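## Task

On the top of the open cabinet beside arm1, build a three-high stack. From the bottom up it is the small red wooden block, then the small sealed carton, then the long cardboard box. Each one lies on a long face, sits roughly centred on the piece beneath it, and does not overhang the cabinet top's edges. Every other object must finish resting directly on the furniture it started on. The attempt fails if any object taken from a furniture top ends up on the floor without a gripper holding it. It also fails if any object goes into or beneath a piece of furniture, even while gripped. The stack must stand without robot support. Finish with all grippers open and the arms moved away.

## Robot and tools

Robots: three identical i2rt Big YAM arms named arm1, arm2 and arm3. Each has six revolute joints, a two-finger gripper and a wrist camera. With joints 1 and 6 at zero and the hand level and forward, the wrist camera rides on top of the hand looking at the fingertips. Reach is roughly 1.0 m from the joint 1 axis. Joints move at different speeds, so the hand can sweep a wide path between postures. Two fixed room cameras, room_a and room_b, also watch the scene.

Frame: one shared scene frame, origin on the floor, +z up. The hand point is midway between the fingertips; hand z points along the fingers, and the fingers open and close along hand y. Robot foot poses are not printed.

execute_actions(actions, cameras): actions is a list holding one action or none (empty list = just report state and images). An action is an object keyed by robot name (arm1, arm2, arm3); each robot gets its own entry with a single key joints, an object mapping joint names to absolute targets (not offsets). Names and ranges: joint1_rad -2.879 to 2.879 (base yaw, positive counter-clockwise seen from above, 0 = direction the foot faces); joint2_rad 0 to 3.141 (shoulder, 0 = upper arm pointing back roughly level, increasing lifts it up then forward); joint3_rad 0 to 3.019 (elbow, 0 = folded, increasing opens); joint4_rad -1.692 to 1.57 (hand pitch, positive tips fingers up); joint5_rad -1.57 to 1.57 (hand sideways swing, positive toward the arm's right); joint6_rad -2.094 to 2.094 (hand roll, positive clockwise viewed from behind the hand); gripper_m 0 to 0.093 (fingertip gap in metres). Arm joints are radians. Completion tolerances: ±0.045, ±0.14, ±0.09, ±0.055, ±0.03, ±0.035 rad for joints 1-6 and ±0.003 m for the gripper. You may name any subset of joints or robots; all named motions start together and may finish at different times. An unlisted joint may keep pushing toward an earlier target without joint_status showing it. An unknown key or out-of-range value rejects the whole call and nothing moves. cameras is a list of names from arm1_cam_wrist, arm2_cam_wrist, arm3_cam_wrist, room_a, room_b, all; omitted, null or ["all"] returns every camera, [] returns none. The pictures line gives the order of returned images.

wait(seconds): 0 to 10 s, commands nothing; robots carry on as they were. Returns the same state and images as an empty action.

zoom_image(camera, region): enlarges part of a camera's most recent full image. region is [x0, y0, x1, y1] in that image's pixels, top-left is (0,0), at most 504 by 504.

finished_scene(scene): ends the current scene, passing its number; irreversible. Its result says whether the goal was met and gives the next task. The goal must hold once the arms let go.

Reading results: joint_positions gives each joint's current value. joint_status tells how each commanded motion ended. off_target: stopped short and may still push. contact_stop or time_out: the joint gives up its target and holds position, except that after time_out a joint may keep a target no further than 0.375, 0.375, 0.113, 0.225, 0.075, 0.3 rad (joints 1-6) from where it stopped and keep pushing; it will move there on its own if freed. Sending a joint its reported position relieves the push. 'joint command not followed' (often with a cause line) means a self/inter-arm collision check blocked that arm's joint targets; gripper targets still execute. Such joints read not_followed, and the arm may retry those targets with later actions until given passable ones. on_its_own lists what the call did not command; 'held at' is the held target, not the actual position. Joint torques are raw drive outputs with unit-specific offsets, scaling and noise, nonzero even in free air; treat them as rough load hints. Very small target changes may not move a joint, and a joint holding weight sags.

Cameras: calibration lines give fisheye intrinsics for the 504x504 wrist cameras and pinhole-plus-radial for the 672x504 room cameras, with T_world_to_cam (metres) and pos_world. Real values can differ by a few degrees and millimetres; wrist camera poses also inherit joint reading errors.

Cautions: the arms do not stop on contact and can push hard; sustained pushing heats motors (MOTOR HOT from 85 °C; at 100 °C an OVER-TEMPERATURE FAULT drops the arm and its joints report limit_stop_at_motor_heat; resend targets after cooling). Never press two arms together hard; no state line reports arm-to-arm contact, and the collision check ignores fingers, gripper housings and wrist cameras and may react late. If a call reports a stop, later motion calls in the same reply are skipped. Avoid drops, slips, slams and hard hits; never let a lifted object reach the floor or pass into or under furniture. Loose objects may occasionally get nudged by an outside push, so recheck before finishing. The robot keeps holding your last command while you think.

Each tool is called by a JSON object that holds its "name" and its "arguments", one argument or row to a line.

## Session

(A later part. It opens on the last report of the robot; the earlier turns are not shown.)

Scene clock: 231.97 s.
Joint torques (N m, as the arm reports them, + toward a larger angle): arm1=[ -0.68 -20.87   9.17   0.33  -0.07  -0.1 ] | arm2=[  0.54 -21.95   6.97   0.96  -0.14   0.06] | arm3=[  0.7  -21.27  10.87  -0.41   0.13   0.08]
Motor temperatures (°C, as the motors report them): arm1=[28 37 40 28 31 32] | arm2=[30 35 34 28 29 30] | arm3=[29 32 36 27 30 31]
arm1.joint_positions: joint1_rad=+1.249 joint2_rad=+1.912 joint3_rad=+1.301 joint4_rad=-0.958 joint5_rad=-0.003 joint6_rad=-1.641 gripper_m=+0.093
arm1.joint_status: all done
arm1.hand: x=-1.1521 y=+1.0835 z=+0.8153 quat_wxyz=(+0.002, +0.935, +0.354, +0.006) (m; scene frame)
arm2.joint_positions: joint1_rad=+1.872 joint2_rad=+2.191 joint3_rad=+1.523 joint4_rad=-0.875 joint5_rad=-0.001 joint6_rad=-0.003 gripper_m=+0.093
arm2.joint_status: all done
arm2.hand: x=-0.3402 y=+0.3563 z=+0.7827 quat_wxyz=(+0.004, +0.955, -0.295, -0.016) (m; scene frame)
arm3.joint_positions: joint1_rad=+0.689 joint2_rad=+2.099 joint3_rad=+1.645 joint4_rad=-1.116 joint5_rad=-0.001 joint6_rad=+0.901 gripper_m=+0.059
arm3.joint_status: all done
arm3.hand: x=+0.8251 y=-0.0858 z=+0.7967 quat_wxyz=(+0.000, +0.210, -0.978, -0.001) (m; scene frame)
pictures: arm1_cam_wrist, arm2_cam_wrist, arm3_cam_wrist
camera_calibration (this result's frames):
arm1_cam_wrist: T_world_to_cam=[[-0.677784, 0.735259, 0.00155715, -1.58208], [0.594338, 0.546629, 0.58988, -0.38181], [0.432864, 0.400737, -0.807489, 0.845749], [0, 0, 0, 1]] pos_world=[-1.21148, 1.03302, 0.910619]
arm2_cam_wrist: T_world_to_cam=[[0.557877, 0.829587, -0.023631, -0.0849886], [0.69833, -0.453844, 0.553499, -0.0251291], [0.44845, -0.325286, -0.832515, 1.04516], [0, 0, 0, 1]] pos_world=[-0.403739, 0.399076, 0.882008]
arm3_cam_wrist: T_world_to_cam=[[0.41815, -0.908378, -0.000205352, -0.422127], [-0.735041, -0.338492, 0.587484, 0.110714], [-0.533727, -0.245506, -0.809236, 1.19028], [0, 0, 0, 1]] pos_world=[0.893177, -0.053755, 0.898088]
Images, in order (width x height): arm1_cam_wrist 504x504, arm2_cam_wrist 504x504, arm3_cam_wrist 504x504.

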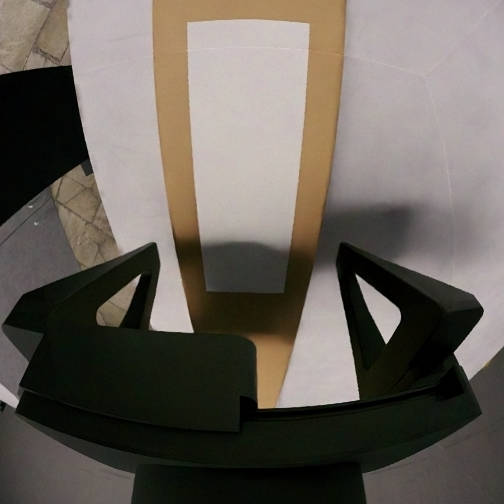

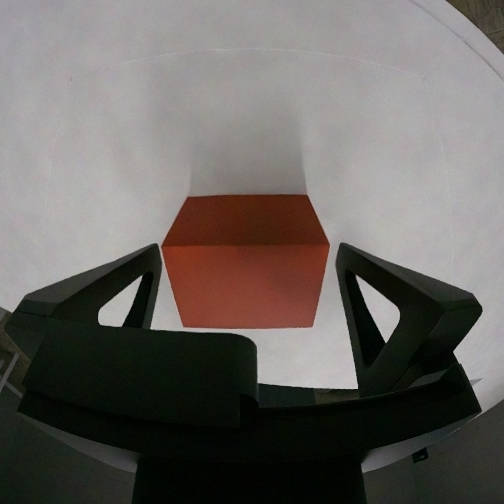

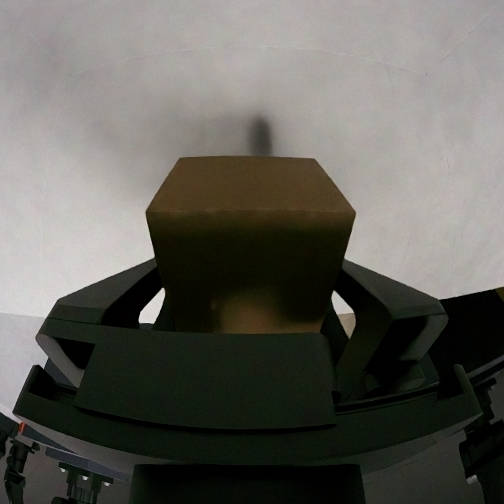

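{"name": "execute_actions", "arguments": {
  "actions": [
    {"arm1":{"joints":{"joint2_rad":1.1,"joint3_rad":1.31,"joint4_rad":-1.15}},"arm2":{"joints":{"joint2_rad":1.93,"joint4_rad":-1.16}},"arm3":{"joints":{"joint2_rad":2.145}}}
  ],
  "cameras": ["arm1_cam_wrist","arm2_cam_wrist","arm3_cam_wrist"]
}}

Scene clock: 242.47 s.
Joint torques (N m, as the arm reports them, + toward a larger angle): arm1=[-0.47 -9.25 11.38  0.83 -0.07 -0.04] | arm2=[  0.91 -17.26   8.08  -0.22  -0.17   0.09] | arm3=[  0.41 -20.96  10.4   -0.42   0.14   0.08]
Motor temperatures (°C, as the motors report them): arm1=[28 37 40 28 31 32] | arm2=[30 35 34 28 29 30] | arm3=[29 32 37 27 30 31]
arm1.joint_positions: joint1_rad=+1.249 joint2_rad=+1.100 joint3_rad=+1.296 joint4_rad=-1.145 joint5_rad=-0.002 joint6_rad=-1.641 gripper_m=+0.093
arm1.joint_status: all done
arm1.hand: x=-1.0989 y=+1.0058 z=+1.1899 quat_wxyz=(-0.290, +0.891, +0.340, -0.082) (m; scene frame)
arm2.joint_positions: joint1_rad=+1.872 joint2_rad=+1.914 joint3_rad=+1.523 joint4_rad=-1.143 joint5_rad=-0.001 joint6_rad=-0.003 gripper_m=+0.093
arm2.joint_status: all done
arm2.hand: x=-0.3153 y=+0.3424 z=+0.9391 quat_wxyz=(+0.003, +0.955, -0.295, -0.020) (m; scene frame)
arm3.joint_positions: joint1_rad=+0.689 joint2_rad=+2.136 joint3_rad=+1.648 joint4_rad=-1.116 joint5_rad=-0.001 joint6_rad=+0.901 gripper_m=+0.059
arm3.joint_status: all done
arm3.hand: x=+0.8243 y=-0.0891 z=+0.7760 quat_wxyz=(+0.008, +0.210, -0.978, +0.014) (m; scene frame)
pictures: arm1_cam_wrist, arm2_cam_wrist, arm3_cam_wrist
camera_calibration (this result's frames):
arm1_cam_wrist: T_world_to_cam=[[-0.570273, 0.582178, 0.579532, -1.90512], [0.80781, 0.269391, 0.524282, -0.000483284], [0.149105, 0.767136, -0.623915, 0.25753], [0, 0, 0, 1]] pos_world=[-1.12445, 0.91169, 1.26501]
arm2_cam_wrist: T_world_to_cam=[[0.557827, 0.829623, -0.0235354, -0.0837526], [0.702406, -0.456803, 0.545854, -0.125928], [0.442102, -0.321024, -0.83755, 1.16091], [0, 0, 0, 1]] pos_world=[-0.37807, 0.384639, 1.03909]
arm3_cam_wrist: T_world_to_cam=[[0.418262, -0.907956, 0.0259409, -0.445204], [-0.730161, -0.319097, 0.604187, 0.105796], [-0.540297, -0.27165, -0.79642, 1.16543], [0, 0, 0, 1]] pos_world=[0.893141, -0.0538763, 0.875804]
Images, in order (width x height): arm1_cam_wrist 504x504, arm2_cam_wrist 504x504, arm3_cam_wrist 504x504.

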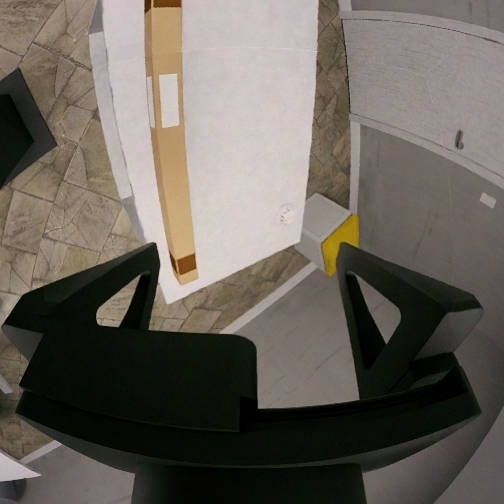

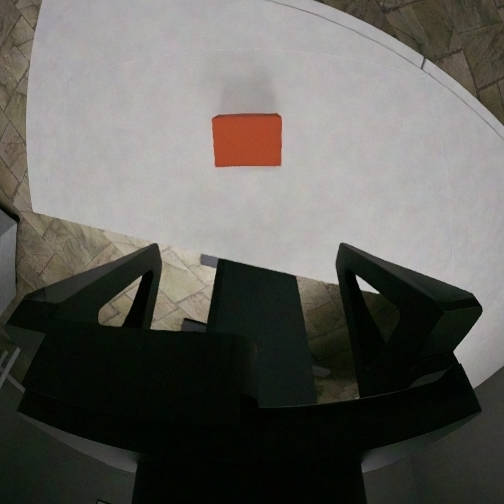

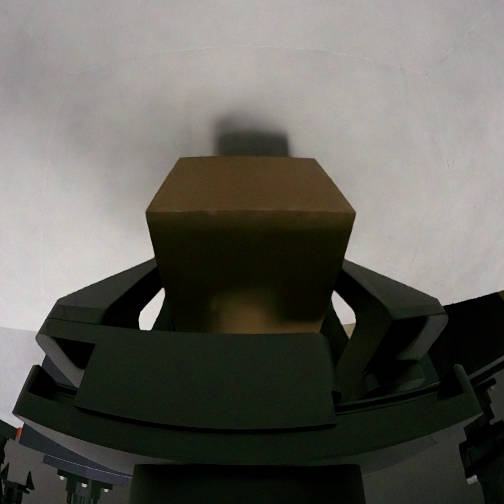

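{"name": "execute_actions", "arguments": {
  "actions": [
    {"arm1":{"joints":{"joint1_rad":-0.6,"joint2_rad":1.5,"joint3_rad":1.45,"joint4_rad":-1.5,"joint6_rad":-1.55}},"arm2":{"joints":{"joint1_rad":0.1,"joint6_rad":-0.6}},"arm3":{"joints":{"joint2_rad":2.175,"joint4_rad":-1.07}}}
  ],
  "cameras": ["arm3_cam_wrist","room_b"]
}}

Scene clock: 257.23 s.
Joint torques (N m, as the arm reports them, + toward a larger angle): arm1=[  1.01 -16.54  11.37  -0.24  -0.19   0.11] | arm2=[  0.88 -17.81   8.06  -0.28  -0.2   -0.04] | arm3=[ -0.03 -21.14  10.41   0.52   0.1    0.02]
Motor temperatures (°C, as the motors report them): arm1=[28 36 41 28 31 32] | arm2=[30 35 34 28 29 30] | arm3=[29 32 37 27 30 31]
arm1.joint_positions: joint1_rad=-0.606 joint2_rad=+1.517 joint3_rad=+1.427 joint4_rad=-1.493 joint5_rad=+0.001 joint6_rad=-1.562 gripper_m=+0.093
arm1.joint_status: all done
arm1.hand: x=-0.4191 y=+0.8264 z=+1.0595 quat_wxyz=(+0.000, +0.822, -0.569, +0.003) (m; scene frame)
arm2.joint_positions: joint1_rad=+0.090 joint2_rad=+1.915 joint3_rad=+1.523 joint4_rad=-1.143 joint5_rad=+0.000 joint6_rad=-0.593 gripper_m=+0.093
arm2.joint_status: all done
arm2.hand: x=+0.5774 y=+0.4105 z=+0.9296 quat_wxyz=(-0.010, +0.625, -0.781, +0.001) (m; scene frame)
arm3.joint_positions: joint1_rad=+0.689 joint2_rad=+2.164 joint3_rad=+1.648 joint4_rad=-1.083 joint5_rad=-0.001 joint6_rad=+0.901 gripper_m=+0.059
arm3.joint_status: all done
arm3.hand: x=+0.8252 y=-0.0853 z=+0.7593 quat_wxyz=(+0.007, +0.210, -0.978, +0.012) (m; scene frame)
pictures: arm3_cam_wrist, room_b
camera_calibration (this result's frames):
arm3_cam_wrist: T_world_to_cam=[[0.41823, -0.90808, 0.0217825, -0.438479], [-0.730947, -0.322219, 0.601574, 0.120211], [-0.539259, -0.267518, -0.79852, 1.15479], [0, 0, 0, 1]] pos_world=[0.893983, -0.0505128, 0.859356]
Images, in order (width x height): arm3_cam_wrist 504x504, room_b 672x504.

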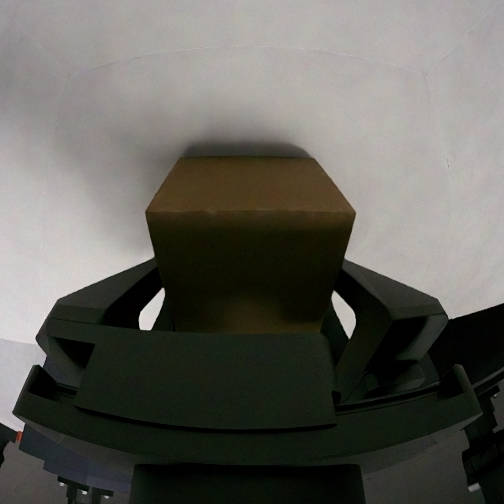

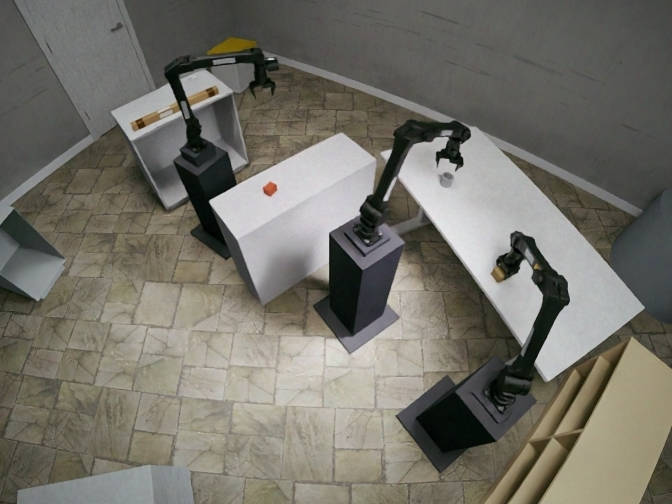

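{"name": "execute_actions", "arguments": {
  "actions": [
    {"arm1":{"joints":{"joint1_rad":-1.54,"joint2_rad":1.96,"joint3_rad":1.555,"joint4_rad":-1.11,"joint6_rad":-1.51}},"arm3":{"joints":{"joint2_rad":2.20,"joint4_rad":-1.04}}}
  ],
  "cameras": ["arm1_cam_wrist","arm3_cam_wrist"]
}}

Scene clock: 264.53 s.
Joint torques (N m, as the arm reports them, + toward a larger angle): arm1=[  0.65 -22.55  10.14   0.15  -0.22   0.11] | arm2=[  0.86 -17.72   7.99  -0.26  -0.23  -0.01] | arm3=[  0.11 -19.42  10.23   0.95   0.16   0.04]
Motor temperatures (°C, as the motors report them): arm1=[28 36 41 28 31 32] | arm2=[30 35 34 28 29 30] | arm3=[29 32 37 27 30 31]
arm1.joint_positions: joint1_rad=-1.539 joint2_rad=+1.963 joint3_rad=+1.539 joint4_rad=-1.112 joint5_rad=+0.001 joint6_rad=-1.522 gripper_m=+0.093
arm1.joint_status: all done
arm1.hand: x=-0.3379 y=+0.3523 z=+0.8802 quat_wxyz=(-0.016, +0.461, -0.887, +0.019) (m; scene frame)
arm2.joint_positions: joint1_rad=+0.090 joint2_rad=+1.915 joint3_rad=+1.523 joint4_rad=-1.143 joint5_rad=+0.000 joint6_rad=-0.593 gripper_m=+0.093
arm2.joint_status: not commanded
arm2.hand: x=+0.5774 y=+0.4105 z=+0.9296 quat_wxyz=(-0.010, +0.625, -0.781, +0.001) (m; scene frame)
arm3.joint_positions: joint1_rad=+0.689 joint2_rad=+2.170 joint3_rad=+1.652 joint4_rad=-1.054 joint5_rad=-0.001 joint6_rad=+0.901 gripper_m=+0.059
arm3.joint_status: all done
arm3.hand: x=+0.8270 y=-0.0781 z=+0.7565 quat_wxyz=(+0.001, +0.210, -0.978, +0.000) (m; scene frame)
pictures: arm1_cam_wrist, arm3_cam_wrist
camera_calibration (this result's frames):
arm1_cam_wrist: T_world_to_cam=[[0.828089, -0.557633, 0.0575628, 0.422255], [-0.484824, -0.660825, 0.572936, -0.428658], [-0.281449, -0.50235, -0.817576, 0.924338], [0, 0, 0, 1]] pos_world=[-0.297334, 0.416537, 0.977004]
arm3_cam_wrist: T_world_to_cam=[[0.418151, -0.908375, 0.00217202, -0.417777], [-0.734603, -0.336751, 0.58903, 0.136934], [-0.534329, -0.247899, -0.808108, 1.16011], [0, 0, 0, 1]] pos_world=[0.895169, -0.0457938, 0.857747]
Images, in order (width x height): arm1_cam_wrist 504x504, arm3_cam_wrist 504x504.

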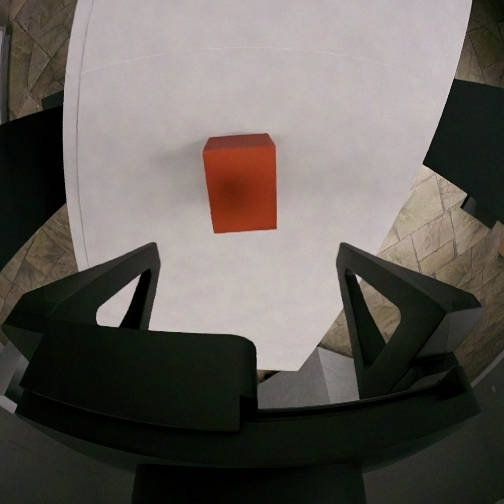

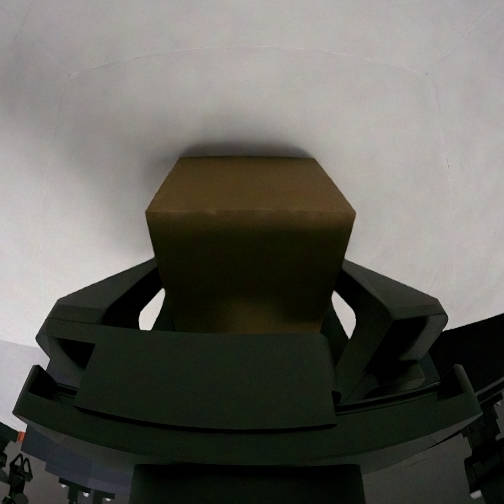

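{"name": "execute_actions", "arguments": {
  "actions": [
    {"arm1":{"joints":{"joint1_rad":-1.508,"joint2_rad":2.087,"joint3_rad":1.52,"joint4_rad":-0.965}},"arm3":{"joints":{"joint2_rad":2.165,"gripper_m":0.093}}}
  ],
  "cameras": ["arm1_cam_wrist","arm3_cam_wrist"]
}}

Scene clock: 273.67 s.
Joint torques (N m, as the arm reports them, + toward a larger angle): arm1=[  0.91 -24.35   9.05   0.39  -0.22   0.11] | arm2=[  0.83 -17.8    8.01  -0.26  -0.21  -0.07] | arm3=[  0.93 -22.58  10.19   0.67   0.12   0.04]
Motor temperatures (°C, as the motors report them): arm1=[28 37 41 28 31 32] | arm2=[30 35 34 28 29 30] | arm3=[29 32 37 27 30 31]
arm1.joint_positions: joint1_rad=-1.513 joint2_rad=+2.106 joint3_rad=+1.505 joint4_rad=-0.973 joint5_rad=+0.001 joint6_rad=-1.522 gripper_m=+0.093
arm1.joint_status: all done
arm1.hand: x=-0.3271 y=+0.3645 z=+0.7882 quat_wxyz=(-0.006, +0.473, -0.881, +0.002) (m; scene frame)
arm2.joint_positions: joint1_rad=+0.090 joint2_rad=+1.915 joint3_rad=+1.523 joint4_rad=-1.143 joint5_rad=+0.000 joint6_rad=-0.593 gripper_m=+0.093
arm2.joint_status: not commanded
arm2.hand: x=+0.5774 y=+0.4105 z=+0.9296 quat_wxyz=(-0.010, +0.625, -0.781, +0.001) (m; scene frame)
arm3.joint_positions: joint1_rad=+0.689 joint2_rad=+2.170 joint3_rad=+1.652 joint4_rad=-1.053 joint5_rad=-0.001 joint6_rad=+0.901 gripper_m=+0.093
arm3.joint_status: all done
arm3.hand: x=+0.8271 y=-0.0778 z=+0.7565 quat_wxyz=(+0.001, +0.210, -0.978, +0.000) (m; scene frame)
pictures: arm1_cam_wrist, arm3_cam_wrist
camera_calibration (this result's frames):
arm1_cam_wrist: T_world_to_cam=[[0.843738, -0.536407, 0.0193355, 0.452943], [-0.448299, -0.684423, 0.574972, -0.343714], [-0.295186, -0.493794, -0.817944, 0.851043], [0, 0, 0, 1]] pos_world=[-0.285036, 0.427956, 0.884973]
arm3_cam_wrist: T_world_to_cam=[[0.418151, -0.908377, 0.00128051, -0.416883], [-0.734768, -0.337404, 0.588451, 0.1376], [-0.534103, -0.247002, -0.808532, 1.16042], [0, 0, 0, 1]] pos_world=[0.895209, -0.0456334, 0.857801]
Images, in order (width x height): arm1_cam_wrist 504x504, arm3_cam_wrist 504x504.

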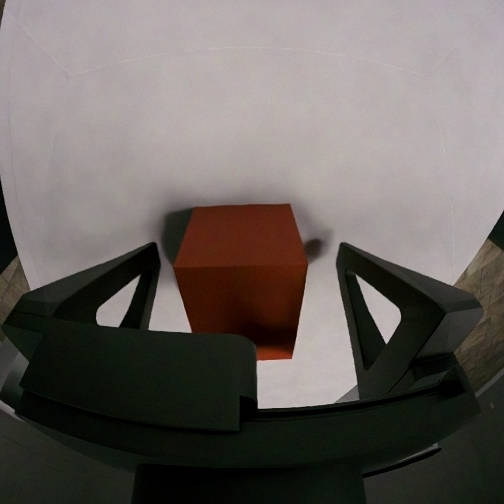

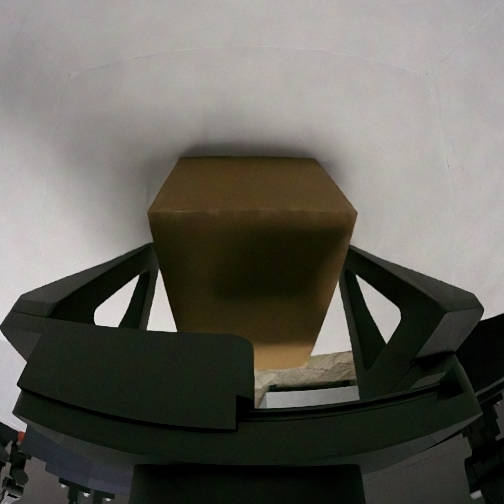

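{"name": "execute_actions", "arguments": {
  "actions": [
    {"arm1":{"joints":{"gripper_m":0.025}},"arm3":{"joints":{"joint2_rad":1.75,"joint4_rad":-1.45}}}
  ],
  "cameras": ["arm1_cam_wrist"]
}}

Scene clock: 278.77 s.
Joint torques (N m, as the arm reports them, + toward a larger angle): arm1=[  1.08 -24.46   9.04   0.36  -0.21   0.11] | arm2=[  1.37 -17.76   8.11  -0.24  -0.2   -0.03] | arm3=[  0.44 -17.16   9.45  -0.39   0.12   0.04]
Motor temperatures (°C, as the motors report them): arm1=[28 37 41 28 31 32] | arm2=[30 35 34 28 29 30] | arm3=[29 32 37 27 30 31]
arm1.joint_positions: joint1_rad=-1.513 joint2_rad=+2.106 joint3_rad=+1.505 joint4_rad=-0.972 joint5_rad=+0.001 joint6_rad=-1.522 gripper_m=+0.044
arm1.joint_status: gripper_m off_target (ended at +0.044, target +0.025)
arm1.hand: x=-0.3269 y=+0.3645 z=+0.7882 quat_wxyz=(-0.006, +0.472, -0.881, +0.003) (m; scene frame)
arm2.joint_positions: joint1_rad=+0.090 joint2_rad=+1.915 joint3_rad=+1.523 joint4_rad=-1.143 joint5_rad=+0.000 joint6_rad=-0.593 gripper_m=+0.093
arm2.joint_status: not commanded
arm2.hand: x=+0.5774 y=+0.4105 z=+0.9296 quat_wxyz=(-0.010, +0.625, -0.781, +0.001) (m; scene frame)
arm3.joint_positions: joint1_rad=+0.689 joint2_rad=+1.744 joint3_rad=+1.679 joint4_rad=-1.438 joint5_rad=-0.001 joint6_rad=+0.901 gripper_m=+0.093
arm3.joint_status: all done
arm3.hand: x=+0.8097 y=-0.1471 z=+1.0083 quat_wxyz=(-0.014, +0.210, -0.977, -0.031) (m; scene frame)
pictures: arm1_cam_wrist
camera_calibration (this result's frames):
arm1_cam_wrist: T_world_to_cam=[[0.843515, -0.536731, 0.0200838, 0.452212], [-0.449051, -0.684217, 0.574631, -0.343706], [-0.29468, -0.493728, -0.818166, 0.851399], [0, 0, 0, 1]] pos_world=[-0.284899, 0.427906, 0.885008]
Images, in order (width x height): arm1_cam_wrist 504x504.

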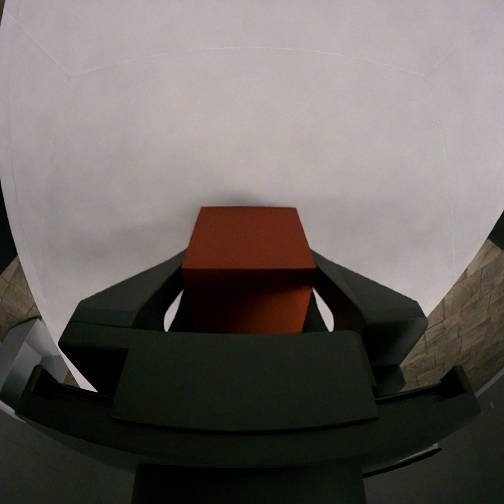

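{"name": "execute_actions", "arguments": {
  "actions": [
    {"arm1":{"joints":{"joint1_rad":1.205,"joint3_rad":2.02,"joint4_rad":-1.46,"joint6_rad":-1.69}},"arm2":{"joints":{"joint1_rad":-0.80,"joint2_rad":2.17,"joint3_rad":1.91,"joint4_rad":-1.325}},"arm3":{"joints":{"joint1_rad":-0.5,"joint2_rad":0.8,"joint3_rad":1.0,"joint4_rad":-1.1}}}
  ],
  "cameras": ["arm1_cam_wrist","arm2_cam_wrist","room_b"]
}}

Scene clock: 294.53 s.
Joint torques (N m, as the arm reports them, + toward a larger angle): arm1=[  0.2  -26.59  11.44  -0.28  -0.11  -0.14] | arm2=[ -0.52 -22.94  10.58  -0.44  -0.24  -0.03] | arm3=[-0.41 -2.23  9.06  2.16 -0.05 -0.02]
Motor temperatures (°C, as the motors report them): arm1=[28 37 40 28 31 32] | arm2=[31 35 35 28 29 30] | arm3=[29 31 37 27 30 31]
arm1.joint_positions: joint1_rad=+1.205 joint2_rad=+2.106 joint3_rad=+1.995 joint4_rad=-1.453 joint5_rad=-0.002 joint6_rad=-1.677 gripper_m=+0.044
arm1.joint_status: all done
arm1.hand: x=-1.2089 y=+1.2027 z=+0.9485 quat_wxyz=(-0.001, +0.937, +0.350, +0.006) (m; scene frame)
arm2.joint_positions: joint1_rad=-0.793 joint2_rad=+2.174 joint3_rad=+1.879 joint4_rad=-1.309 joint5_rad=+0.001 joint6_rad=-0.595 gripper_m=+0.093
arm2.joint_status: all done
arm2.hand: x=+0.8031 y=-0.0666 z=+0.9089 quat_wxyz=(+0.022, +0.232, -0.972, +0.001) (m; scene frame)
arm3.joint_positions: joint1_rad=-0.497 joint2_rad=+0.796 joint3_rad=+1.003 joint4_rad=-1.115 joint5_rad=+0.003 joint6_rad=+0.902 gripper_m=+0.093
arm3.joint_status: all done
arm3.hand: x=+1.0026 y=-0.6374 z=+1.1199 quat_wxyz=(-0.283, -0.352, -0.877, -0.161) (m; scene frame)
pictures: arm1_cam_wrist, arm2_cam_wrist, room_b
camera_calibration (this result's frames):
arm1_cam_wrist: T_world_to_cam=[[-0.671071, 0.741364, 0.00658558, -1.71244], [0.600584, 0.538388, 0.591132, -0.475537], [0.434699, 0.400647, -0.806548, 0.931485], [0, 0, 0, 1]] pos_world=[-1.26849, 1.15237, 1.04367]
arm2_cam_wrist: T_world_to_cam=[[0.457978, -0.888834, -0.0151686, -0.41093], [-0.699813, -0.371001, 0.610427, -0.00871458], [-0.548196, -0.268947, -0.791928, 1.2672], [0, 0, 0, 1]] pos_world=[0.876772, -0.0276716, 1.00262]
Images, in order (width x height): arm1_cam_wrist 504x504, arm2_cam_wrist 504x504, room_b 672x504.

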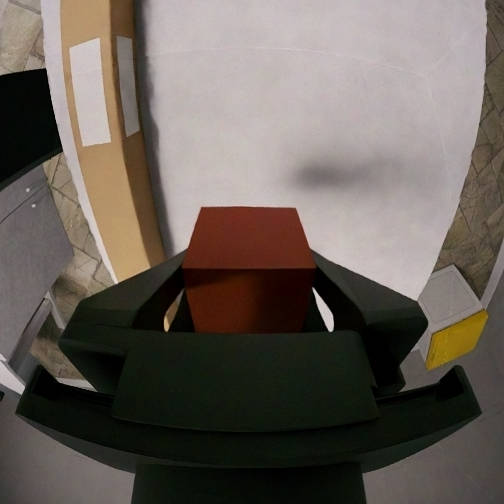

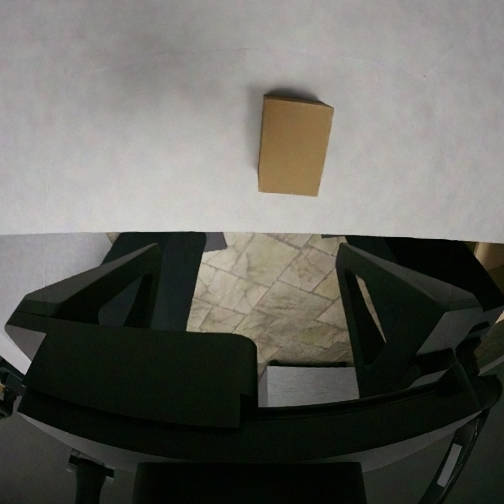

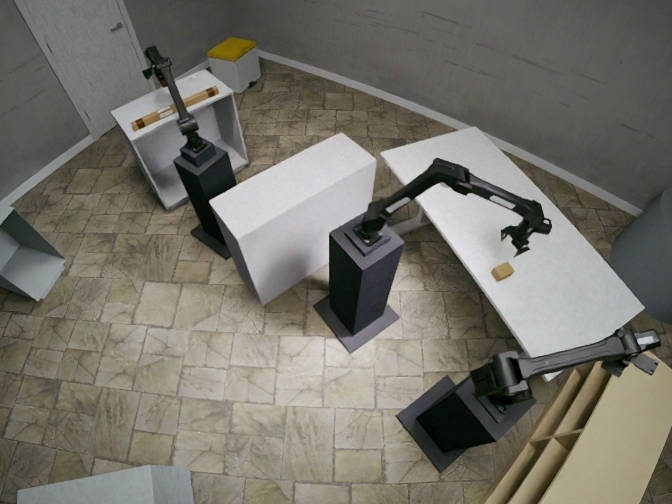

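{"name": "execute_actions", "arguments": {
  "actions": [
    {"arm1":{"joints":{"joint2_rad":2.228,"joint3_rad":1.88,"joint4_rad":-1.18}},"arm2":{"joints":{"joint1_rad":-0.825,"joint2_rad":2.372,"joint3_rad":1.985,"joint4_rad":-1.135,"joint6_rad":-0.55}}}
  ],
  "cameras": ["arm1_cam_wrist","arm2_cam_wrist"]
}}

Scene clock: 308.47 s.
Joint torques (N m, as the arm reports them, + toward a larger angle): arm1=[  0.24 -26.9    9.64   0.43  -0.13  -0.14] | arm2=[ -0.81 -24.96  10.17   1.03  -0.24   0.13] | arm3=[ 0.11 -1.9   9.07  2.13 -0.08 -0.01]
Motor temperatures (°C, as the motors report them): arm1=[28 38 41 28 31 32] | arm2=[31 36 36 28 29 30] | arm3=[29 31 37 27 30 31]
arm1.joint_positions: joint1_rad=+1.205 joint2_rad=+2.242 joint3_rad=+1.868 joint4_rad=-1.188 joint5_rad=-0.001 joint6_rad=-1.677 gripper_m=+0.045
arm1.joint_status: all done
arm1.hand: x=-1.2142 y=+1.2140 z=+0.8142 quat_wxyz=(-0.002, +0.937, +0.350, +0.006) (m; scene frame)
arm2.joint_positions: joint1_rad=-0.821 joint2_rad=+2.379 joint3_rad=+1.957 joint4_rad=-1.151 joint5_rad=+0.001 joint6_rad=-0.557 gripper_m=+0.093
arm2.joint_status: all done
arm2.hand: x=+0.8395 y=-0.0928 z=+0.8024 quat_wxyz=(+0.007, +0.200, -0.980, +0.006) (m; scene frame)
arm3.joint_positions: joint1_rad=-0.497 joint2_rad=+0.796 joint3_rad=+1.003 joint4_rad=-1.115 joint5_rad=+0.003 joint6_rad=+0.902 gripper_m=+0.093
arm3.joint_status: not commanded
arm3.hand: x=+1.0026 y=-0.6374 z=+1.1199 quat_wxyz=(-0.283, -0.352, -0.877, -0.161) (m; scene frame)
pictures: arm1_cam_wrist, arm2_cam_wrist
camera_calibration (this result's frames):
arm1_cam_wrist: T_world_to_cam=[[-0.67137, 0.741079, 0.00795032, -1.72468], [0.600327, 0.537505, 0.592196, -0.399138], [0.434591, 0.402356, -0.805755, 0.818144], [0, 0, 0, 1]] pos_world=[-1.27385, 1.16348, 0.909304]
arm2_cam_wrist: T_world_to_cam=[[0.398645, -0.9171, 0.00316386, -0.419992], [-0.74128, -0.320184, 0.589904, 0.128121], [-0.539988, -0.237507, -0.807467, 1.20423], [0, 0, 0, 1]] pos_world=[0.912669, -0.0581391, 0.898124]
Images, in order (width x height): arm1_cam_wrist 504x504, arm2_cam_wrist 504x504.

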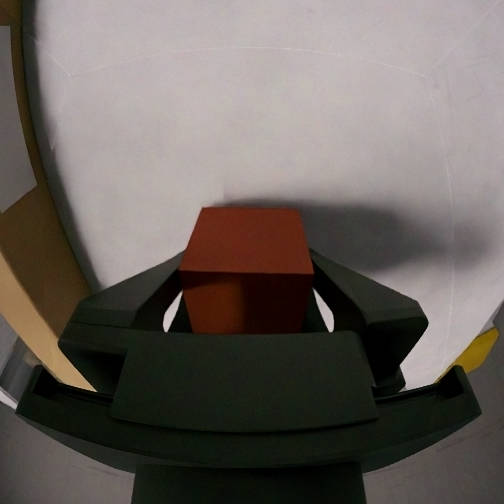

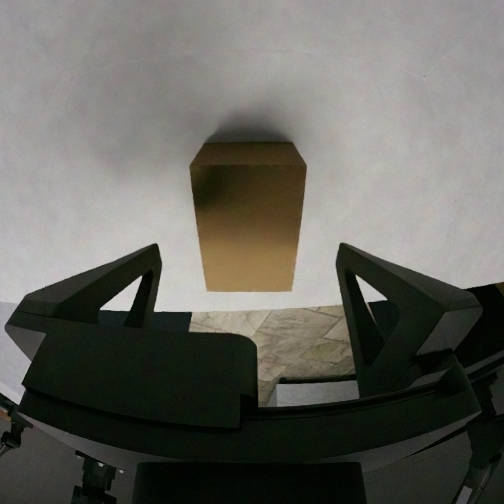

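{"name": "execute_actions", "arguments": {
  "actions": [
    {"arm1":{"joints":{"gripper_m":0.085}},"arm2":{"joints":{"joint2_rad":2.47,"joint4_rad":-1.04}}}
  ],
  "cameras": ["arm1_cam_wrist","arm2_cam_wrist"]
}}

Scene clock: 315.50 s.
Joint torques (N m, as the arm reports them, + toward a larger angle): arm1=[  0.13 -26.9    9.76   0.36  -0.13  -0.14] | arm2=[ -0.39 -23.73   9.91   1.03  -0.26   0.11] | arm3=[-0.01 -1.98  9.03  2.1  -0.07 -0.01]
Motor temperatures (°C, as the motors report them): arm1=[28 38 41 28 31 32] | arm2=[30 36 36 28 29 30] | arm3=[29 30 37 27 30 31]
arm1.joint_positions: joint1_rad=+1.205 joint2_rad=+2.242 joint3_rad=+1.868 joint4_rad=-1.188 joint5_rad=-0.001 joint6_rad=-1.677 gripper_m=+0.085
arm1.joint_status: all done
arm1.hand: x=-1.2142 y=+1.2140 z=+0.8142 quat_wxyz=(-0.002, +0.937, +0.350, +0.006) (m; scene frame)
arm2.joint_positions: joint1_rad=-0.821 joint2_rad=+2.461 joint3_rad=+1.957 joint4_rad=-1.056 joint5_rad=+0.001 joint6_rad=-0.557 gripper_m=+0.093
arm2.joint_status: all done
arm2.hand: x=+0.8447 y=-0.0944 z=+0.7476 quat_wxyz=(+0.001, +0.200, -0.980, +0.009) (m; scene frame)
arm3.joint_positions: joint1_rad=-0.497 joint2_rad=+0.796 joint3_rad=+1.003 joint4_rad=-1.115 joint5_rad=+0.003 joint6_rad=+0.902 gripper_m=+0.093
arm3.joint_status: not commanded
arm3.hand: x=+1.0026 y=-0.6374 z=+1.1199 quat_wxyz=(-0.283, -0.352, -0.877, -0.161) (m; scene frame)
pictures: arm1_cam_wrist, arm2_cam_wrist
camera_calibration (this result's frames):
arm1_cam_wrist: T_world_to_cam=[[-0.67137, 0.741079, 0.00795032, -1.72468], [0.600327, 0.537505, 0.592196, -0.399138], [0.434591, 0.402356, -0.805755, 0.818144], [0, 0, 0, 1]] pos_world=[-1.27385, 1.16348, 0.909304]
arm2_cam_wrist: T_world_to_cam=[[0.398397, -0.917153, 0.0105119, -0.428684], [-0.749277, -0.318822, 0.580462, 0.17767], [-0.529021, -0.239131, -0.814219, 1.15801], [0, 0, 0, 1]] pos_world=[0.916524, -0.059607, 0.844253]
Images, in order (width x height): arm1_cam_wrist 504x504, arm2_cam_wrist 504x504.

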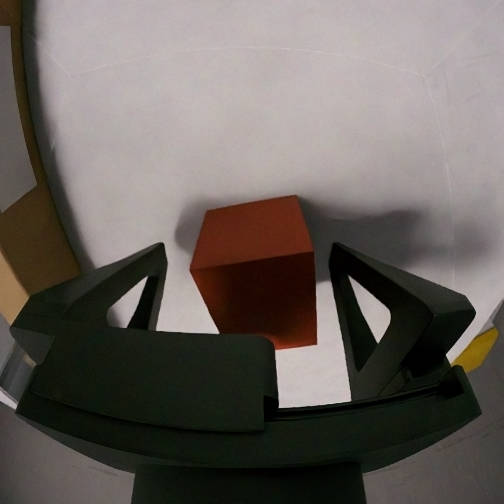

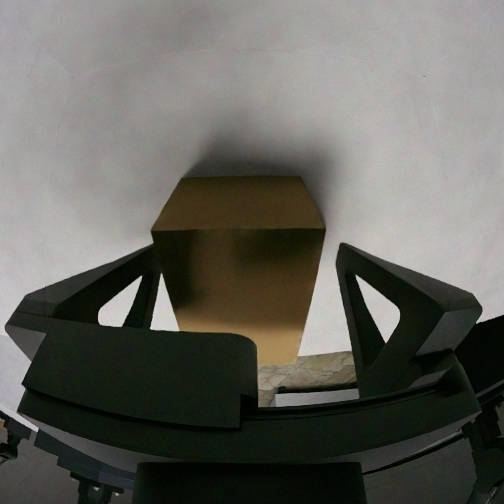

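{"name": "execute_actions", "arguments": {
  "actions": [
    {"arm1":{"joints":{"gripper_m":0.04}},"arm2":{"joints":{"gripper_m":0.04}}}
  ],
  "cameras": ["arm1_cam_wrist","arm2_cam_wrist"]
}}

{"name": "execute_actions", "arguments": {
  "actions": [
    {"arm1":{"joints":{"gripper_m":0.093}},"arm2":{"joints":{"joint2_rad":2.15,"joint4_rad":-1.38}}}
  ],
  "cameras": ["arm1_cam_wrist","arm2_cam_wrist"]
}}

Scene clock: 319.93 s.
Joint torques (N m, as the arm reports them, + toward a larger angle): arm1=[  0.1  -27.03   9.66   0.26  -0.14  -0.13] | arm2=[ -0.56 -23.85   9.97   1.06  -0.23   0.09] | arm3=[-0.89 -1.87  9.02  2.12 -0.11 -0.03]
Motor temperatures (°C, as the motors report them): arm1=[28 38 41 28 31 32] | arm2=[30 36 36 28 29 30] | arm3=[29 30 37 27 30 31]
arm1.joint_positions: joint1_rad=+1.205 joint2_rad=+2.242 joint3_rad=+1.868 joint4_rad=-1.186 joint5_rad=-0.001 joint6_rad=-1.678 gripper_m=+0.044
arm1.joint_status: gripper_m off_target (ended at +0.044, target +0.040)
arm1.hand: x=-1.2146 y=+1.2145 z=+0.8142 quat_wxyz=(-0.003, +0.936, +0.351, +0.006) (m; scene frame)
arm2.joint_positions: joint1_rad=-0.821 joint2_rad=+2.461 joint3_rad=+1.957 joint4_rad=-1.055 joint5_rad=+0.001 joint6_rad=-0.556 gripper_m=+0.059
arm2.joint_status: gripper_m off_target (ended at +0.059, target +0.040)
arm2.hand: x=+0.8449 y=-0.0943 z=+0.7476 quat_wxyz=(+0.000, +0.200, -0.980, +0.009) (m; scene frame)
arm3.joint_positions: joint1_rad=-0.497 joint2_rad=+0.796 joint3_rad=+1.003 joint4_rad=-1.115 joint5_rad=+0.003 joint6_rad=+0.902 gripper_m=+0.093
arm3.joint_status: not commanded
arm3.hand: x=+1.0026 y=-0.6374 z=+1.1199 quat_wxyz=(-0.283, -0.352, -0.877, -0.161) (m; scene frame)
pictures: arm1_cam_wrist, arm2_cam_wrist
camera_calibration (this result's frames):
arm1_cam_wrist: T_world_to_cam=[[-0.671947, 0.740529, 0.0102104, -1.72711], [0.600672, 0.536875, 0.592417, -0.398189], [0.43322, 0.404206, -0.805567, 0.814033], [0, 0, 0, 1]] pos_world=[-1.274, 1.16372, 0.909287]
arm2_cam_wrist: T_world_to_cam=[[0.398052, -0.917305, 0.0102766, -0.428221], [-0.749903, -0.318917, 0.579601, 0.17902], [-0.528394, -0.238418, -0.814836, 1.15814], [0, 0, 0, 1]] pos_world=[0.916658, -0.0595942, 0.844337]
Images, in order (width x height): arm1_cam_wrist 504x504, arm2_cam_wrist 504x504.

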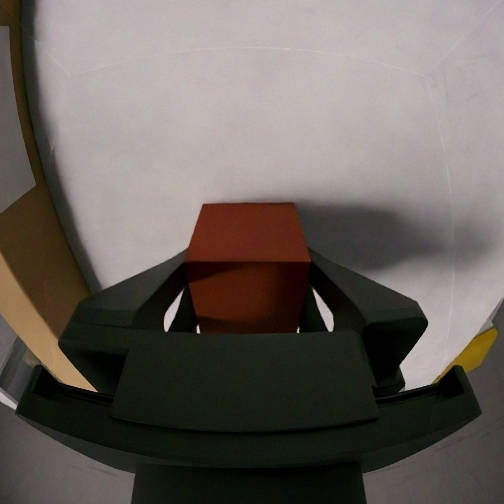

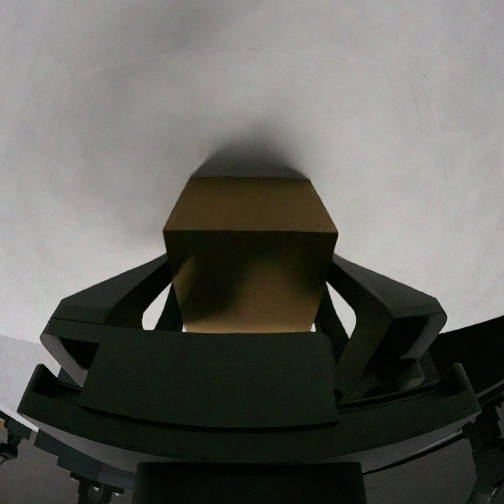

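Scene clock: 321.57 s.
Joint torques (N m, as the arm reports them, + toward a larger angle): arm1=[  0.08 -26.99   9.66   0.27  -0.13  -0.13] | arm2=[ -0.33 -22.75  10.2   -0.31  -0.22   0.15] | arm3=[ 0.24 -2.06  9.07  2.24 -0.04 -0.02]
Motor temperatures (°C, as the motors report them): arm1=[28 38 41 28 31 32] | arm2=[30 36 36 28 29 30] | arm3=[29 30 37 27 30 31]
arm1.joint_positions: joint1_rad=+1.205 joint2_rad=+2.242 joint3_rad=+1.868 joint4_rad=-1.186 joint5_rad=-0.001 joint6_rad=-1.678 gripper_m=+0.093
arm1.joint_status: all done
arm1.hand: x=-1.2146 y=+1.2145 z=+0.8142 quat_wxyz=(-0.003, +0.936, +0.351, +0.006) (m; scene frame)
arm2.joint_positions: joint1_rad=-0.821 joint2_rad=+2.148 joint3_rad=+1.966 joint4_rad=-1.364 joint5_rad=+0.001 joint6_rad=-0.556 gripper_m=+0.059
arm2.joint_status: all done
arm2.hand: x=+0.8180 y=-0.0869 z=+0.9574 quat_wxyz=(-0.006, +0.200, -0.980, +0.011) (m; scene frame)
arm3.joint_positions: joint1_rad=-0.497 joint2_rad=+0.796 joint3_rad=+1.003 joint4_rad=-1.115 joint5_rad=+0.003 joint6_rad=+0.902 gripper_m=+0.093
arm3.joint_status: not commanded
arm3.hand: x=+1.0026 y=-0.6374 z=+1.1199 quat_wxyz=(-0.283, -0.352, -0.877, -0.161) (m; scene frame)
pictures: arm1_cam_wrist, arm2_cam_wrist
camera_calibration (this result's frames):
arm1_cam_wrist: T_world_to_cam=[[-0.671947, 0.740529, 0.0102104, -1.72711], [0.600672, 0.536875, 0.592417, -0.398189], [0.43322, 0.404206, -0.805567, 0.814033], [0, 0, 0, 1]] pos_world=[-1.274, 1.16372, 0.909287]
arm2_cam_wrist: T_world_to_cam=[[0.398061, -0.917201, 0.0170029, -0.419287], [-0.756996, -0.31795, 0.570846, 0.0539431], [-0.518175, -0.240103, -0.820881, 1.31396], [0, 0, 0, 1]] pos_world=[0.888598, -0.0519342, 1.05494]
Images, in order (width x height): arm1_cam_wrist 504x504, arm2_cam_wrist 504x504.

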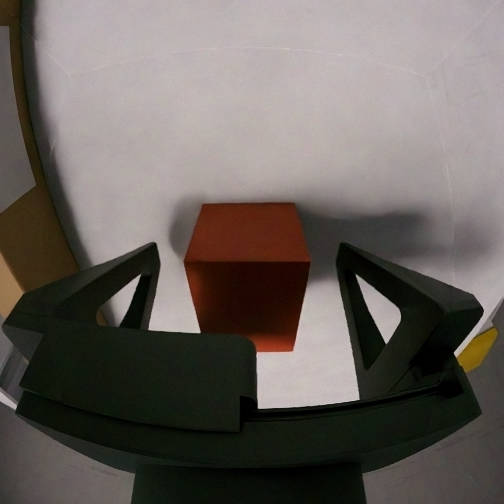

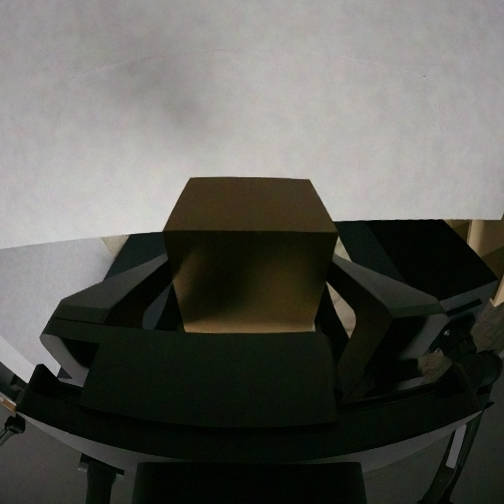

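{"name": "execute_actions", "arguments": {
  "actions": [
    {"arm1":{"joints":{"joint1_rad":-0.4,"joint2_rad":1.6,"joint4_rad":-1.68,"joint6_rad":-1.51}},"arm2":{"joints":{"joint1_rad":1.874,"joint2_rad":1.93,"joint3_rad":1.52,"joint4_rad":-1.15,"joint6_rad":-1.56}}}
  ],
  "cameras": ["arm2_cam_wrist","room_b"]
}}

Scene clock: 336.10 s.
Joint torques (N m, as the arm reports them, + toward a larger angle): arm1=[  1.12 -17.67  10.24   0.06  -0.23   0.14] | arm2=[  0.11 -20.11   7.3    0.51  -0.17  -0.04] | arm3=[ 0.24 -2.43  9.12  2.18 -0.08  0.  ]
Motor temperatures (°C, as the motors report them): arm1=[28 38 41 28 31 32] | arm2=[31 37 36 28 29 30] | arm3=[29 30 37 27 30 31]
arm1.joint_positions: joint1_rad=-0.410 joint2_rad=+1.610 joint3_rad=+1.870 joint4_rad=-1.673 joint5_rad=+0.002 joint6_rad=-1.523 gripper_m=+0.093
arm1.joint_status: all done
arm1.hand: x=-0.4049 y=+0.9393 z=+1.1893 quat_wxyz=(-0.074, +0.861, -0.501, +0.044) (m; scene frame)
arm2.joint_positions: joint1_rad=+1.884 joint2_rad=+1.942 joint3_rad=+1.532 joint4_rad=-1.156 joint5_rad=-0.002 joint6_rad=-1.553 gripper_m=+0.060
arm2.joint_status: all done
arm2.hand: x=-0.3183 y=+0.3356 z=+0.9265 quat_wxyz=(+0.003, +0.886, +0.463, -0.010) (m; scene frame)
arm3.joint_positions: joint1_rad=-0.497 joint2_rad=+0.796 joint3_rad=+1.003 joint4_rad=-1.115 joint5_rad=+0.003 joint6_rad=+0.902 gripper_m=+0.093
arm3.joint_status: not commanded
arm3.hand: x=+1.0026 y=-0.6374 z=+1.1199 quat_wxyz=(-0.283, -0.352, -0.877, -0.161) (m; scene frame)
pictures: arm2_cam_wrist, room_b
camera_calibration (this result's frames):
arm2_cam_wrist: T_world_to_cam=[[-0.824876, 0.56531, -0.00193098, -0.44814], [0.467301, 0.68378, 0.560423, -0.591148], [0.318133, 0.461377, -0.828204, 0.838787], [0, 0, 0, 1]] pos_world=[-0.360261, 0.270556, 1.02511]
Images, in order (width x height): arm2_cam_wrist 504x504, room_b 672x504.

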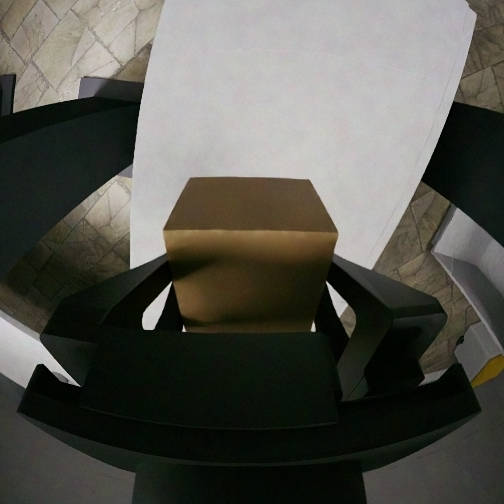

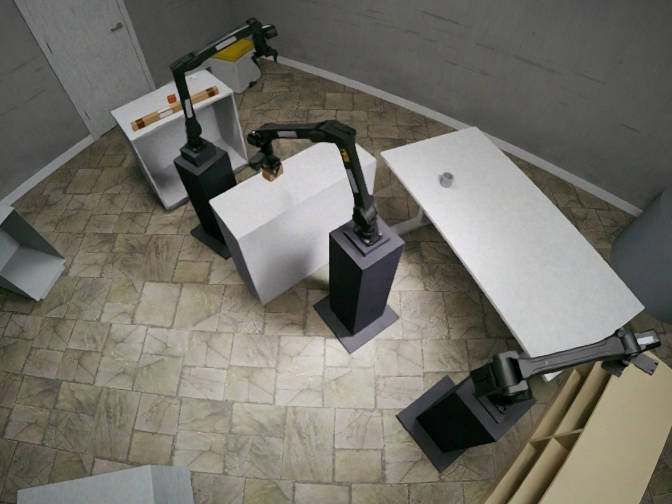

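{"name": "execute_actions", "arguments": {
  "actions": [
    {"arm2":{"joints":{"joint2_rad":2.18,"joint4_rad":-0.905}},"arm1":{"joints":{"joint3_rad":1.56,"joint4_rad":-1.52}}}
  ],
  "cameras": ["arm2_cam_wrist"]
}}

Scene clock: 340.43 s.
Joint torques (N m, as the arm reports them, + toward a larger angle): arm1=[  1.18 -17.91  10.33   0.39  -0.23   0.12] | arm2=[  0.28 -20.51   6.64   0.9   -0.25  -0.03] | arm3=[ 0.39 -1.75  9.13  2.18 -0.06  0.01]
Motor temperatures (°C, as the motors report them): arm1=[28 38 41 28 31 32] | arm2=[31 36 35 28 29 30] | arm3=[29 30 37 27 30 31]
arm1.joint_positions: joint1_rad=-0.410 joint2_rad=+1.610 joint3_rad=+1.548 joint4_rad=-1.528 joint5_rad=+0.002 joint6_rad=-1.523 gripper_m=+0.093
arm1.joint_status: all done
arm1.hand: x=-0.4294 y=+0.9226 z=+1.0643 quat_wxyz=(+0.005, +0.864, -0.503, +0.003) (m; scene frame)
arm2.joint_positions: joint1_rad=+1.884 joint2_rad=+2.178 joint3_rad=+1.527 joint4_rad=-0.919 joint5_rad=+0.000 joint6_rad=-1.553 gripper_m=+0.060
arm2.joint_status: all done
arm2.hand: x=-0.3388 y=+0.3476 z=+0.7916 quat_wxyz=(+0.004, +0.887, +0.463, -0.008) (m; scene frame)
arm3.joint_positions: joint1_rad=-0.497 joint2_rad=+0.796 joint3_rad=+1.003 joint4_rad=-1.115 joint5_rad=+0.003 joint6_rad=+0.902 gripper_m=+0.093
arm3.joint_status: not commanded
arm3.hand: x=+1.0026 y=-0.6374 z=+1.1199 quat_wxyz=(-0.283, -0.352, -0.877, -0.161) (m; scene frame)
pictures: arm2_cam_wrist
camera_calibration (this result's frames):
arm2_cam_wrist: T_world_to_cam=[[-0.824459, 0.565897, -0.00535324, -0.469491], [0.465465, 0.683459, 0.562339, -0.516219], [0.321885, 0.461134, -0.826889, 0.728353], [0, 0, 0, 1]] pos_world=[-0.38124, 0.28263, 0.890044]
Images, in order (width x height): arm2_cam_wrist 504x504.

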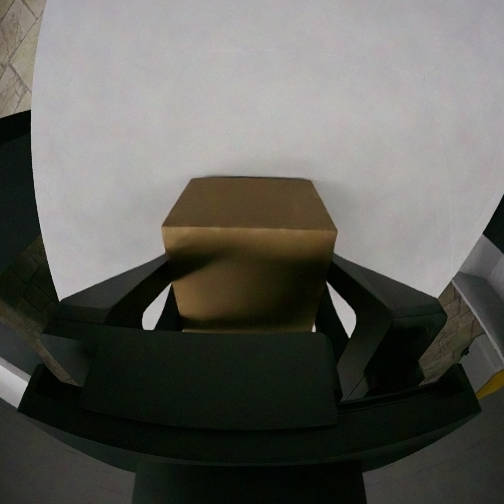

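{"name": "execute_actions", "arguments": {
  "actions": [
    {"arm2":{"joints":{"joint2_rad":2.22}}}
  ],
  "cameras": ["arm2_cam_wrist"]
}}

Scene clock: 342.57 s.
Joint torques (N m, as the arm reports them, + toward a larger angle): arm1=[  1.16 -17.62  10.35   0.39  -0.23   0.12] | arm2=[  0.31 -17.82   6.63   0.75  -0.31  -0.04] | arm3=[-0.3  -2.1   8.97  2.25 -0.08  0.01]
Motor temperatures (°C, as the motors report them): arm1=[28 38 41 28 31 32] | arm2=[31 36 35 28 29 30] | arm3=[29 30 37 27 30 31]
arm1.joint_positions: joint1_rad=-0.410 joint2_rad=+1.610 joint3_rad=+1.548 joint4_rad=-1.528 joint5_rad=+0.002 joint6_rad=-1.523 gripper_m=+0.093
arm1.joint_status: not commanded
arm1.hand: x=-0.4294 y=+0.9226 z=+1.0643 quat_wxyz=(+0.005, +0.864, -0.503, +0.003) (m; scene frame)
arm2.joint_positions: joint1_rad=+1.884 joint2_rad=+2.186 joint3_rad=+1.527 joint4_rad=-0.918 joint5_rad=+0.002 joint6_rad=-1.554 gripper_m=+0.060
arm2.joint_status: all done
arm2.hand: x=-0.3374 y=+0.3470 z=+0.7867 quat_wxyz=(+0.006, +0.886, +0.463, -0.005) (m; scene frame)
arm3.joint_positions: joint1_rad=-0.497 joint2_rad=+0.796 joint3_rad=+1.003 joint4_rad=-1.115 joint5_rad=+0.003 joint6_rad=+0.902 gripper_m=+0.093
arm3.joint_status: not commanded
arm3.hand: x=+1.0026 y=-0.6374 z=+1.1199 quat_wxyz=(-0.283, -0.352, -0.877, -0.161) (m; scene frame)
pictures: arm2_cam_wrist
camera_calibration (this result's frames):
arm2_cam_wrist: T_world_to_cam=[[-0.824683, 0.565455, -0.0125745, -0.4623], [0.461134, 0.685077, 0.563937, -0.516993], [0.327496, 0.459271, -0.825722, 0.725825], [0, 0, 0, 1]] pos_world=[-0.380552, 0.28224, 0.885068]
Images, in order (width x height): arm2_cam_wrist 504x504.

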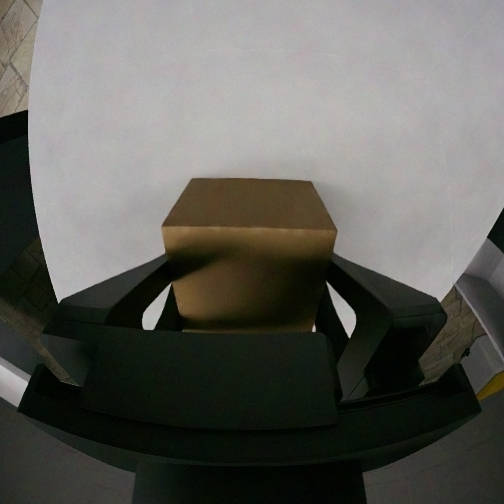

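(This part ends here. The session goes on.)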